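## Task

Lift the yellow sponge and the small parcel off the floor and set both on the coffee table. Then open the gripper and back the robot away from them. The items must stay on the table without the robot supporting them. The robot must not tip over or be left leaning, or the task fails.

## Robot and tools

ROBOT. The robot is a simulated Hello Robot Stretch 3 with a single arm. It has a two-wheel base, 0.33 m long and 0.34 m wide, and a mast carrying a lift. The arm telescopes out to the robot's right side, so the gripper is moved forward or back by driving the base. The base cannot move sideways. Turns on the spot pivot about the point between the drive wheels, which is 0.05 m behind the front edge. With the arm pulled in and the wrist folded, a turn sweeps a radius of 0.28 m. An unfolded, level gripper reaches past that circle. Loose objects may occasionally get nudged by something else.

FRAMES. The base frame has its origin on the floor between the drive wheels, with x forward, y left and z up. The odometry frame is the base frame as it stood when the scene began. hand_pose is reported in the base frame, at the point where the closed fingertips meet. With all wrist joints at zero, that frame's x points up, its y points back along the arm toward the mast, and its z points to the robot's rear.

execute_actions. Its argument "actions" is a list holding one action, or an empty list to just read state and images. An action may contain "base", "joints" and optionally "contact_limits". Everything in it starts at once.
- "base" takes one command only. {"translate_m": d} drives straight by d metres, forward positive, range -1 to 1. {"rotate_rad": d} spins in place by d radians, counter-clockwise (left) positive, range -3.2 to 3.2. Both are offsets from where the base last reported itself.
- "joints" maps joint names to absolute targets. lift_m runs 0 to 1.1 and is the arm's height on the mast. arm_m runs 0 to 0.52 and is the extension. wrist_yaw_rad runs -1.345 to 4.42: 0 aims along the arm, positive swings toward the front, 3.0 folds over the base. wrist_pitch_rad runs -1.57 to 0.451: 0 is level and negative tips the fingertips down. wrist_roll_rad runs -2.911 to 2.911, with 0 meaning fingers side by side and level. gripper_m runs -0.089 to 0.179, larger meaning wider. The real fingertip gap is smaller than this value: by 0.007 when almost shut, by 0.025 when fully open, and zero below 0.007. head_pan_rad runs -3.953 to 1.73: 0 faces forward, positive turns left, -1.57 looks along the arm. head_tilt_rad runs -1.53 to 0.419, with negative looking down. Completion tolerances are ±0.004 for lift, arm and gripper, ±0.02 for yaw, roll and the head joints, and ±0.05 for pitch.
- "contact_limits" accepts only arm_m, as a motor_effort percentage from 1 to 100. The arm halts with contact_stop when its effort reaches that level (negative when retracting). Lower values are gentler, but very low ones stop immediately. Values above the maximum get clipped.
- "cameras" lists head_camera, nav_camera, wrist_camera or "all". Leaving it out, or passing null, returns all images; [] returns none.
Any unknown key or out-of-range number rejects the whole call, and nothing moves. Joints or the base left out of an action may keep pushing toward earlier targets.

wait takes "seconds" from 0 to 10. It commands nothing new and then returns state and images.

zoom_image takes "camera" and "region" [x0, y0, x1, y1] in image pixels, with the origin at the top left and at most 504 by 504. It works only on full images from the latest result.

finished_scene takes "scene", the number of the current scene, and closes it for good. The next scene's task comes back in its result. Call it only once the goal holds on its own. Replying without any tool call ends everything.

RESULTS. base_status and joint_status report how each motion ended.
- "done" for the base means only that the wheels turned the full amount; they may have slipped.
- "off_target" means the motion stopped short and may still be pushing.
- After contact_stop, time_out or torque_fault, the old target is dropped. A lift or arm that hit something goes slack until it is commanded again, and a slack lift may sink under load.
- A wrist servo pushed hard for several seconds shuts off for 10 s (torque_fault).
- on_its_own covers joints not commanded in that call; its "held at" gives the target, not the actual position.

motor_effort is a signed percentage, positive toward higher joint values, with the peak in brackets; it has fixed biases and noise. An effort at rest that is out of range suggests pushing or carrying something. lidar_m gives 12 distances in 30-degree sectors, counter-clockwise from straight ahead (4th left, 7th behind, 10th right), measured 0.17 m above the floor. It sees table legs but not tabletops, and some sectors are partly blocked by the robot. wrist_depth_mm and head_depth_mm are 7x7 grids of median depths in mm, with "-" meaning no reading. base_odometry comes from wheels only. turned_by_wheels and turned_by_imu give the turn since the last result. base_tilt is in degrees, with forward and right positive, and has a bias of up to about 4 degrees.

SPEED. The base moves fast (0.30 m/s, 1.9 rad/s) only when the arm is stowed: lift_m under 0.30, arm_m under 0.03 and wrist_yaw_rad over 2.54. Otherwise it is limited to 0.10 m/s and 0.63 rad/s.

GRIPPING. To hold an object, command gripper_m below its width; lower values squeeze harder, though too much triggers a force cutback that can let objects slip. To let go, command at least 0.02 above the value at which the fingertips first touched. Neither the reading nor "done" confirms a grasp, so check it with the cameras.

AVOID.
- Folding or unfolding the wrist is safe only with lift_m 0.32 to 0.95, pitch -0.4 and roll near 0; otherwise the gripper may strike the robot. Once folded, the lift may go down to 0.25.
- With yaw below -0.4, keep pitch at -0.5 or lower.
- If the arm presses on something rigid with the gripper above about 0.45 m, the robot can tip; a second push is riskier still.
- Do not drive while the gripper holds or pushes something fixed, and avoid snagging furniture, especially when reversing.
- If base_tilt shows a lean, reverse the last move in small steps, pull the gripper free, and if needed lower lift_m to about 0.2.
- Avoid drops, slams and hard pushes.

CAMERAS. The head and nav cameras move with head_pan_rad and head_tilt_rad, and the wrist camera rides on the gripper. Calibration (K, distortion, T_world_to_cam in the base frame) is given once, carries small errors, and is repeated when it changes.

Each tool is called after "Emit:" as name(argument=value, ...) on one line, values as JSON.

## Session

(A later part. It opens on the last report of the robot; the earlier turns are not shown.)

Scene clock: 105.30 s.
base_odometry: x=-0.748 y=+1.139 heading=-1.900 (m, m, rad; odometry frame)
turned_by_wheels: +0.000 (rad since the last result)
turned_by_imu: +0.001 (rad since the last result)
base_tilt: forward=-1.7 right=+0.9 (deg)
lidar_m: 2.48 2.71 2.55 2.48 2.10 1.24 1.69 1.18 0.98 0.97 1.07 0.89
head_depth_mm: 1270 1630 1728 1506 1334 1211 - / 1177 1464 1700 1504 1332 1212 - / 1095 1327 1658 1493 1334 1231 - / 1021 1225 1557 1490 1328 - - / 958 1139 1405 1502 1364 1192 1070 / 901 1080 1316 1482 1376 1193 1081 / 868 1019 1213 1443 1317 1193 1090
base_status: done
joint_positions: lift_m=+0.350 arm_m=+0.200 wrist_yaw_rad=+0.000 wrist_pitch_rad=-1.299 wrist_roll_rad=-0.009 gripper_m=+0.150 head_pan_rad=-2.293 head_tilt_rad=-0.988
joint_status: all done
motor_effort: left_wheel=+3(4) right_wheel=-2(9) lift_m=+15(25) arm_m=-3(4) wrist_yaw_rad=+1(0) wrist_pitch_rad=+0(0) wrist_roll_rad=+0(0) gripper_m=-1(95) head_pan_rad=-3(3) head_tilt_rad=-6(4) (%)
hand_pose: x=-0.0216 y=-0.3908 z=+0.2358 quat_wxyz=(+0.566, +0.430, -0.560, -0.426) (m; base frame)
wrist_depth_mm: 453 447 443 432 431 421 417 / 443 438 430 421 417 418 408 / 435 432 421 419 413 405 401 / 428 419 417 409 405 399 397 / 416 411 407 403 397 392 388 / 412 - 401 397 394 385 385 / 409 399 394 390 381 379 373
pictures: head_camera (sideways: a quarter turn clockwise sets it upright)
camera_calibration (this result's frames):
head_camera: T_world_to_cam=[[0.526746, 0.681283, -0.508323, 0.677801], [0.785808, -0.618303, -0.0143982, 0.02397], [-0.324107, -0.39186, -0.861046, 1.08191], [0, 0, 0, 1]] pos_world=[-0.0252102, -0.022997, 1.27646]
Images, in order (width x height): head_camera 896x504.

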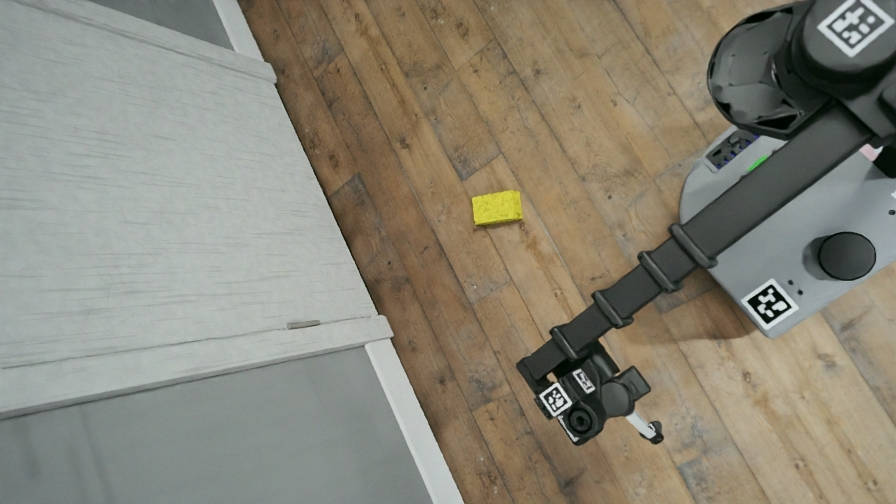

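Emit:
execute_actions(actions=[{"base":{"rotate_rad":-0.835},"joints":{"arm_m":0.47,"wrist_yaw_rad":0.3,"lift_m":0.25}}], cameras=["wrist_camera"])

Scene clock: 113.20 s.
base_odometry: x=-0.748 y=+1.139 heading=-2.735 (m, m, rad; odometry frame)
turned_by_wheels: -0.835 (rad since the last result)
turned_by_imu: -0.830 (rad since the last result)
base_tilt: forward=-1.9 right=+0.9 (deg)
lidar_m: 0.89 1.70 2.49 3.05 2.48 2.82 1.85 1.25 1.65 1.04 0.97 0.98
head_depth_mm: 1499 1786 1680 1483 1339 1186 1099 / 1545 1845 1717 1496 1331 1216 - / 1582 1869 1714 1499 1324 1228 - / 1620 1898 1728 1491 1329 - - / 1660 1918 1723 1499 1346 1190 1069 / 1697 1941 1716 1527 1309 1194 1086 / 1676 1847 1724 1551 1308 1192 1086
base_status: done
joint_positions: lift_m=+0.250 arm_m=+0.470 wrist_yaw_rad=+0.299 wrist_pitch_rad=-1.299 wrist_roll_rad=-0.009 gripper_m=+0.150 head_pan_rad=-2.293 head_tilt_rad=-0.988
joint_status: all done
motor_effort: left_wheel=+2(8) right_wheel=-2(9) lift_m=+15(16) arm_m=+4(2) wrist_yaw_rad=+1(3) wrist_pitch_rad=+0(0) wrist_roll_rad=+0(0) gripper_m=+1(1) head_pan_rad=-2(3) head_tilt_rad=-5(3) (%)
hand_pose: x=-0.0082 y=-0.6582 z=+0.1358 quat_wxyz=(+0.623, +0.508, -0.490, -0.337) (m; base frame)
wrist_depth_mm: 340 334 327 324 319 314 309 / 331 328 324 316 314 309 305 / 327 321 317 310 307 303 299 / 319 315 310 262 304 299 294 / 313 311 306 256 297 294 289 / 308 - 299 294 293 288 285 / 304 298 295 291 287 284 281
pictures: wrist_camera
camera_calibration (this result's frames):
wrist_camera: T_world_to_cam=[[-0.952216, -0.304185, -0.0275053, -0.198654], [-0.30022, 0.948738, -0.0988129, 0.670163], [0.0561527, -0.0858336, -0.994726, 0.24629], [0, 0, 0, 1]] pos_world=[-0.00179473, -0.675097, 0.305748]
Images, in order (width x height): wrist_camera 644x364.

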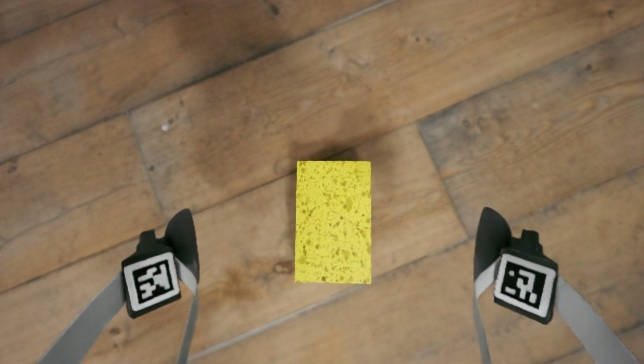

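Emit:
execute_actions(actions=[{"joints":{"arm_m":0.476,"lift_m":0.14}}], cameras=[])

Emit:
execute_actions(actions=[{"joints":{"gripper_m":0.02}}], cameras=[])

Emit:
execute_actions(actions=[{"base":{"rotate_rad":0.695},"joints":{"lift_m":0.3,"wrist_yaw_rad":0,"head_pan_rad":-1.5,"head_tilt_rad":-0.9}}], cameras=["wrist_camera"])

Emit:
execute_actions(actions=[{"base":{"translate_m":0.97},"joints":{"lift_m":0.67,"arm_m":0.51}}], cameras=["wrist_camera","head_camera"])

Scene clock: 122.97 s.
base_odometry: x=-0.748 y=+1.139 heading=-2.735 (m, m, rad; odometry frame)
turned_by_wheels: +0.000 (rad since the last result)
turned_by_imu: +0.001 (rad since the last result)
base_tilt: forward=-1.8 right=+1.1 (deg)
lidar_m: 0.89 1.70 2.49 3.05 2.49 2.81 1.85 1.24 1.65 1.04 0.97 0.97
head_depth_mm: 1506 1802 1685 1473 1333 1195 1085 / 1537 1843 1716 1497 1332 1212 - / 1566 1861 1717 1505 1328 1234 - / 1624 1908 1716 1498 1331 1226 - / 1651 1928 1713 1498 1345 1195 1070 / 1691 1957 1719 1506 1308 1192 1085 / 1671 1832 1729 1528 1310 1194 1085
base_status: not commanded
joint_positions: lift_m=+0.140 arm_m=+0.476 wrist_yaw_rad=+0.299 wrist_pitch_rad=-1.299 wrist_roll_rad=-0.009 gripper_m=+0.150 head_pan_rad=-2.293 head_tilt_rad=-0.988
joint_status: all done
motor_effort: left_wheel=+2(1) right_wheel=-2(2) lift_m=+15(15) arm_m=+4(5) wrist_yaw_rad=+1(2) wrist_pitch_rad=+0(0) wrist_roll_rad=+0(1) gripper_m=-1(0) head_pan_rad=-2(3) head_tilt_rad=-4(4) (%)
hand_pose: x=-0.0082 y=-0.6642 z=+0.0258 quat_wxyz=(+0.623, +0.508, -0.490, -0.337) (m; base frame)
wrist_depth_mm: 213 211 208 204 202 200 197 / 210 207 205 202 199 196 192 / 205 203 200 197 195 192 190 / 202 200 196 149 191 190 187 / 198 197 193 146 187 186 183 / 195 - 190 144 184 183 180 / 192 189 187 142 181 180 178
pictures: none
No camera images: the call's "cameras" was empty. Leave "cameras" out to get every camera's image.

Scene clock: 124.77 s.
base_odometry: x=-0.748 y=+1.139 heading=-2.735 (m, m, rad; odometry frame)
turned_by_wheels: +0.000 (rad since the last result)
turned_by_imu: +0.000 (rad since the last result)
base_tilt: forward=-1.9 right=+1.0 (deg)
lidar_m: 0.89 1.70 2.48 3.07 2.48 2.81 1.85 1.25 1.65 1.04 0.97 0.98
head_depth_mm: 1505 1789 1678 1478 1328 1197 1087 / 1547 1840 1724 1504 1335 1215 - / 1575 1882 1709 1498 1329 1228 - / 1608 1893 1713 1492 1324 1230 - / 1653 1916 1706 1496 1347 1195 1066 / 1694 1940 1716 1502 1309 1194 1086 / 1680 1841 1711 1524 1311 1199 1087
base_status: not commanded
joint_positions: lift_m=+0.140 arm_m=+0.476 wrist_yaw_rad=+0.299 wrist_pitch_rad=-1.299 wrist_roll_rad=-0.009 gripper_m=+0.021 head_pan_rad=-2.293 head_tilt_rad=-0.988
joint_status: all done
motor_effort: left_wheel=+3(2) right_wheel=-2(2) lift_m=+14(15) arm_m=+4(4) wrist_yaw_rad=+0(1) wrist_pitch_rad=+0(0) wrist_roll_rad=+0(1) gripper_m=-21(100) head_pan_rad=-3(3) head_tilt_rad=-4(6) (%)
hand_pose: x=-0.0082 y=-0.6642 z=+0.0258 quat_wxyz=(+0.623, +0.508, -0.490, -0.337) (m; base frame)
wrist_depth_mm: 213 211 208 205 202 199 197 / 209 207 204 202 199 196 193 / 206 203 201 198 194 192 191 / 202 200 197 147 191 190 187 / 199 196 194 143 143 186 184 / 194 192 189 141 140 183 181 / 192 190 187 139 181 180 178
pictures: none
No camera images: the call's "cameras" was empty. Leave "cameras" out to get every camera's image.

Scene clock: 127.07 s.
base_odometry: x=-0.748 y=+1.139 heading=-2.040 (m, m, rad; odometry frame)
turned_by_wheels: +0.695 (rad since the last result)
turned_by_imu: +0.692 (rad since the last result)
base_tilt: forward=-1.7 right=+1.0 (deg)
lidar_m: 1.70 2.58 2.55 2.48 2.01 1.25 1.69 1.33 0.99 0.62 1.01 0.89
head_depth_mm: 825 976 1163 1466 1386 1217 1090 / 835 988 1198 1494 1375 1229 1107 / 845 1003 1226 1443 1355 1219 - / 860 1015 1241 1515 1377 1217 1129 / 869 1031 1263 1516 1376 1217 1091 / 878 1045 1293 1542 1373 1214 1092 / 892 1062 1310 1554 1374 1217 1084
base_status: done
joint_positions: lift_m=+0.300 arm_m=+0.476 wrist_yaw_rad=+0.002 wrist_pitch_rad=-1.299 wrist_roll_rad=-0.009 gripper_m=+0.021 head_pan_rad=-1.507 head_tilt_rad=-0.902
joint_status: all done
motor_effort: left_wheel=-1(7) right_wheel=+2(11) lift_m=+27(30) arm_m=+4(4) wrist_yaw_rad=+0(1) wrist_pitch_rad=+0(0) wrist_roll_rad=+0(0) gripper_m=-21(22) head_pan_rad=+3(39) head_tilt_rad=-1(8) (%)
hand_pose: x=-0.0215 y=-0.6662 z=+0.1850 quat_wxyz=(+0.566, +0.430, -0.560, -0.426) (m; base frame)
wrist_depth_mm: 396 392 380 381 371 366 360 / 386 382 373 373 365 359 354 / 376 373 369 365 358 358 348 / 375 366 360 146 353 347 342 / 365 360 356 143 143 342 337 / 358 353 347 141 140 338 333 / 351 349 342 139 332 332 325
pictures: wrist_camera
camera_calibration (this result's frames):
wrist_camera: T_world_to_cam=[[-0.999542, -0.0126558, -0.0275045, -0.0192074], [-0.00987995, 0.995057, -0.0988125, 0.715697], [0.0286191, -0.0984955, -0.994726, 0.286281], [0, 0, 0, 1]] pos_world=[-0.0203206, -0.684205, 0.354963]
Images, in order (width x height): wrist_camera 644x364.

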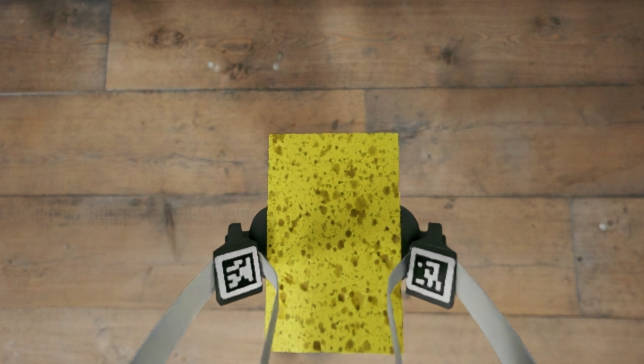

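Scene clock: 138.17 s.
base_odometry: x=-1.187 y=+0.274 heading=-2.040 (m, m, rad; odometry frame)
turned_by_wheels: +0.000 (rad since the last result)
turned_by_imu: +0.000 (rad since the last result)
base_tilt: forward=-1.8 right=+1.1 (deg)
lidar_m: 1.52 1.56 2.18 2.47 2.68 2.71 2.19 1.38 0.41 0.90 1.02 0.80
head_depth_mm: 838 983 1201 1490 1385 1231 - / 846 974 - 1034 909 1193 - / 858 987 1145 1006 929 1195 1136 / 868 1028 1182 1026 928 1214 1134 / 879 1040 1181 1027 947 1215 1092 / 891 1053 1184 1023 948 1220 1088 / 898 1073 1199 1027 1194 1217 1091
base_status: done
joint_positions: lift_m=+0.670 arm_m=+0.510 wrist_yaw_rad=+0.002 wrist_pitch_rad=-1.299 wrist_roll_rad=-0.009 gripper_m=+0.021 head_pan_rad=-1.507 head_tilt_rad=-0.902
joint_status: all done
motor_effort: left_wheel=-2(2) right_wheel=+2(9) lift_m=+27(28) arm_m=+4(2) wrist_yaw_rad=+0(1) wrist_pitch_rad=+0(0) wrist_roll_rad=+0(0) gripper_m=-21(21) head_pan_rad=+3(4) head_tilt_rad=+1(0) (%)
hand_pose: x=-0.0215 y=-0.7002 z=+0.5550 quat_wxyz=(+0.566, +0.430, -0.560, -0.426) (m; base frame)
wrist_depth_mm: 302 298 295 291 286 284 447 / 297 293 290 285 281 280 625 / 293 287 285 279 278 275 722 / 288 282 279 146 271 271 712 / 280 278 275 143 143 265 693 / 277 272 268 141 140 262 692 / 272 268 265 139 255 256 678
pictures: head_camera (sideways: a quarter turn clockwise sets it upright), wrist_camera
camera_calibration (this result's frames):
head_camera: T_world_to_cam=[[-0.106838, 0.80781, -0.57968, 0.774625], [0.992874, 0.11763, -0.0190693, 0.0287899], [0.0527834, -0.577587, -0.814621, 1.01926], [0, 0, 0, 1]] pos_world=[0.000374449, -0.0404239, 1.2799]
wrist_camera: T_world_to_cam=[[-0.999546, -0.0122601, -0.0275045, -0.0092017], [-0.00948613, 0.995061, -0.0988096, 0.786074], [0.0285801, -0.0985039, -0.994726, 0.650981], [0, 0, 0, 1]] pos_world=[-0.0203458, -0.71818, 0.724966]
Images, in order (width x height): head_camera 896x504, wrist_camera 644x364.

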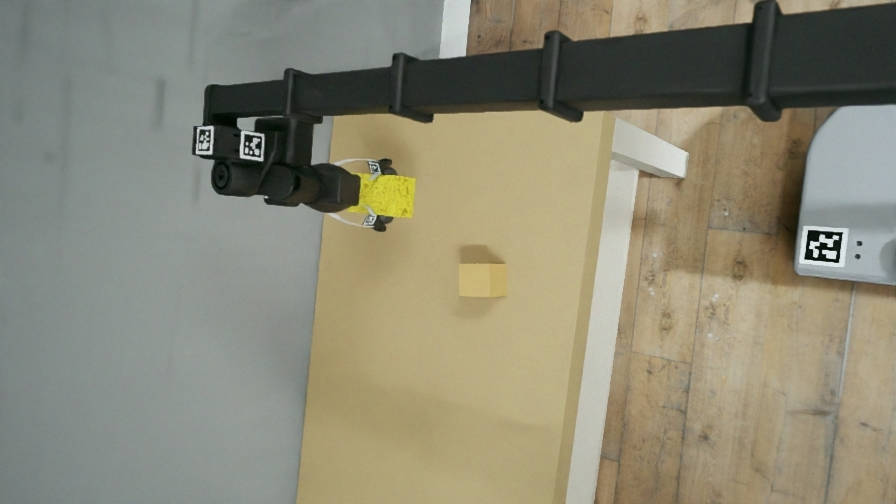

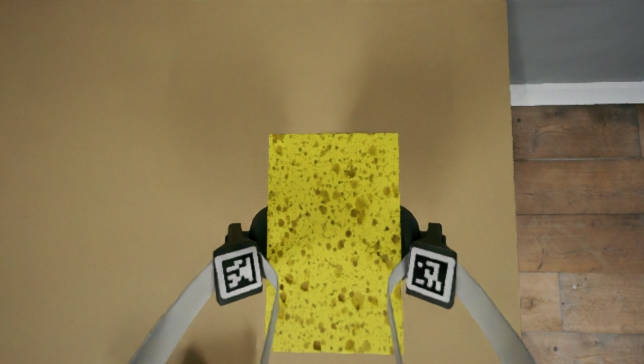

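Emit:
execute_actions(actions=[{"joints":{"lift_m":0.59}}], cameras=[])

Emit:
execute_actions(actions=[{"joints":{"gripper_m":0.12}}], cameras=[])

Emit:
execute_actions(actions=[{"joints":{"lift_m":0.68}}], cameras=[])

Emit:
execute_actions(actions=[{"joints":{"arm_m":0.05}}], cameras=["head_camera"])

Emit:
finished_scene(scene=2)

Scene clock: 146.73 s.
base_odometry: x=-1.187 y=+0.274 heading=-2.040 (m, m, rad; odometry frame)
turned_by_wheels: +0.000 (rad since the last result)
turned_by_imu: +0.001 (rad since the last result)
base_tilt: forward=-1.9 right=+1.0 (deg)
lidar_m: 1.53 1.57 2.18 2.47 2.67 2.70 2.18 1.38 0.41 0.90 1.02 0.80
head_depth_mm: 837 984 1192 1496 1379 1218 1093 / 849 996 1184 1090 - - - / 856 1012 - 1007 926 1198 1135 / 870 1023 1186 1026 927 1216 1134 / 879 1041 1182 1027 942 1214 1091 / 890 1056 1186 1024 943 1212 1085 / 901 1074 1207 1025 1198 1217 1089
base_status: not commanded
joint_positions: lift_m=+0.590 arm_m=+0.510 wrist_yaw_rad=+0.002 wrist_pitch_rad=-1.299 wrist_roll_rad=-0.009 gripper_m=+0.021 head_pan_rad=-1.507 head_tilt_rad=-0.902
joint_status: all done
motor_effort: left_wheel=+0(2) right_wheel=+2(3) lift_m=+15(24) arm_m=+4(5) wrist_yaw_rad=-2(1) wrist_pitch_rad=+0(0) wrist_roll_rad=+0(0) gripper_m=-22(21) head_pan_rad=+4(3) head_tilt_rad=+1(0) (%)
hand_pose: x=-0.0215 y=-0.7002 z=+0.4758 quat_wxyz=(+0.566, +0.430, -0.560, -0.426) (m; base frame)
wrist_depth_mm: 213 211 207 205 203 200 423 / 210 207 204 202 198 197 563 / 206 203 201 197 195 192 634 / 202 200 197 146 191 190 631 / 198 196 193 144 143 186 612 / 195 193 189 141 140 183 182 / 191 189 186 139 180 180 180
pictures: none
No camera images: the call's "cameras" was empty. Leave "cameras" out to get every camera's image.

Scene clock: 148.23 s.
base_odometry: x=-1.187 y=+0.274 heading=-2.040 (m, m, rad; odometry frame)
turned_by_wheels: +0.000 (rad since the last result)
turned_by_imu: +0.000 (rad since the last result)
base_tilt: forward=-1.7 right=+0.9 (deg)
lidar_m: 1.52 1.56 2.18 2.47 2.67 2.72 2.18 1.38 0.41 0.90 1.02 0.80
head_depth_mm: 836 986 1192 1491 1387 1222 1091 / 845 995 1181 1090 - - - / 858 1012 - 1006 928 1196 1130 / 870 1026 1189 1026 928 1220 1134 / 875 1040 1183 1025 944 1213 1089 / 892 1059 1185 1027 945 1216 1087 / 900 1069 1207 1026 1191 1220 1085
base_status: not commanded
joint_positions: lift_m=+0.590 arm_m=+0.510 wrist_yaw_rad=+0.002 wrist_pitch_rad=-1.299 wrist_roll_rad=-0.009 gripper_m=+0.120 head_pan_rad=-1.507 head_tilt_rad=-0.902
joint_status: all done
motor_effort: left_wheel=-1(1) right_wheel=+2(2) lift_m=+15(15) arm_m=+4(5) wrist_yaw_rad=-1(1) wrist_pitch_rad=+0(0) wrist_roll_rad=+0(0) gripper_m=+1(96) head_pan_rad=+3(4) head_tilt_rad=+0(1) (%)
hand_pose: x=-0.0215 y=-0.7002 z=+0.4758 quat_wxyz=(+0.566, +0.430, -0.560, -0.426) (m; base frame)
wrist_depth_mm: 214 211 208 205 204 199 430 / 210 206 205 201 199 196 560 / 206 204 200 197 196 193 633 / 202 199 197 148 191 190 623 / 199 196 192 146 188 186 618 / 195 193 190 143 184 183 183 / 192 189 187 142 181 179 599
pictures: none
No camera images: the call's "cameras" was empty. Leave "cameras" out to get every camera's image.

Scene clock: 149.90 s.
base_odometry: x=-1.187 y=+0.274 heading=-2.040 (m, m, rad; odometry frame)
turned_by_wheels: +0.000 (rad since the last result)
turned_by_imu: +0.000 (rad since the last result)
base_tilt: forward=-1.9 right=+1.0 (deg)
lidar_m: 1.53 1.57 2.18 2.47 2.68 2.71 2.19 1.38 0.41 0.90 1.02 0.80
head_depth_mm: 842 987 1190 1492 1383 1242 - / 848 969 - 1029 919 1214 - / 858 984 1155 1017 925 1196 1134 / 865 1027 1185 1028 925 1223 1137 / 875 1043 1181 1024 946 1214 1090 / 888 1057 1185 1026 944 1217 1090 / 901 1074 1207 1026 1188 1215 1090
base_status: not commanded
joint_positions: lift_m=+0.680 arm_m=+0.510 wrist_yaw_rad=+0.002 wrist_pitch_rad=-1.299 wrist_roll_rad=-0.009 gripper_m=+0.120 head_pan_rad=-1.507 head_tilt_rad=-0.902
joint_status: all done
motor_effort: left_wheel=-2(1) right_wheel=+2(2) lift_m=+27(27) arm_m=+4(4) wrist_yaw_rad=-2(0) wrist_pitch_rad=+0(0) wrist_roll_rad=+0(0) gripper_m=+0(0) head_pan_rad=+3(3) head_tilt_rad=+0(1) (%)
hand_pose: x=-0.0215 y=-0.7002 z=+0.5650 quat_wxyz=(+0.566, +0.430, -0.560, -0.426) (m; base frame)
wrist_depth_mm: 315 310 306 301 298 401 448 / 308 304 299 297 291 541 629 / 302 298 294 291 287 736 741 / 296 294 289 239 280 281 717 / 291 289 283 234 275 714 712 / 286 286 279 233 272 701 700 / 284 277 273 272 267 267 684
pictures: none
No camera images: the call's "cameras" was empty. Leave "cameras" out to get every camera's image.

Scene clock: 154.47 s.
base_odometry: x=-1.187 y=+0.274 heading=-2.040 (m, m, rad; odometry frame)
turned_by_wheels: +0.000 (rad since the last result)
turned_by_imu: +0.001 (rad since the last result)
base_tilt: forward=-1.9 right=+1.0 (deg)
lidar_m: 1.52 1.56 2.17 2.47 2.69 2.70 2.19 1.38 0.41 0.90 1.02 0.80
head_depth_mm: 836 984 1195 1491 1409 - - / 849 1000 1181 1431 1401 - - / 859 1011 1163 1018 927 1168 1130 / 868 1023 1182 1030 923 1199 1129 / 879 1045 1185 1028 948 1220 1089 / 891 1064 1186 1026 944 1212 1089 / 901 1076 1211 1026 1190 1213 1086
base_status: not commanded
joint_positions: lift_m=+0.680 arm_m=+0.050 wrist_yaw_rad=+0.001 wrist_pitch_rad=-1.299 wrist_roll_rad=-0.009 gripper_m=+0.120 head_pan_rad=-1.507 head_tilt_rad=-0.902
joint_status: all done
motor_effort: left_wheel=-1(1) right_wheel=+2(2) lift_m=+27(28) arm_m=-4(1) wrist_yaw_rad=+0(0) wrist_pitch_rad=+0(0) wrist_roll_rad=+0(0) gripper_m=+0(0) head_pan_rad=+3(3) head_tilt_rad=+0(1) (%)
hand_pose: x=-0.0216 y=-0.2408 z=+0.5650 quat_wxyz=(+0.566, +0.430, -0.560, -0.426) (m; base frame)
wrist_depth_mm: 317 312 307 305 298 775 761 / 332 326 322 317 313 761 762 / 778 804 777 765 678 750 730 / 781 772 761 751 757 730 705 / 773 767 741 735 716 709 708 / 752 763 731 733 - 699 700 / 746 734 727 717 - 703 685
pictures: head_camera (sideways: a quarter turn clockwise sets it upright)
camera_calibration (this result's frames):
head_camera: T_world_to_cam=[[-0.106909, 0.80773, -0.579778, 0.774753], [0.992864, 0.117721, -0.0190758, 0.0287985], [0.0528438, -0.57768, -0.814551, 1.01917], [0, 0, 0, 1]] pos_world=[0.000378406, -0.040427, 1.2799]
Images, in order (width x height): head_camera 896x504.

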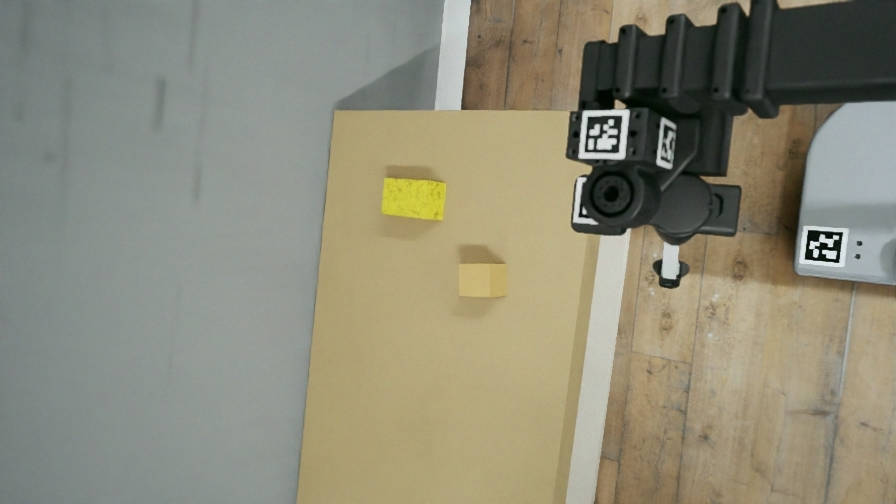

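The scene is finished: the task was done.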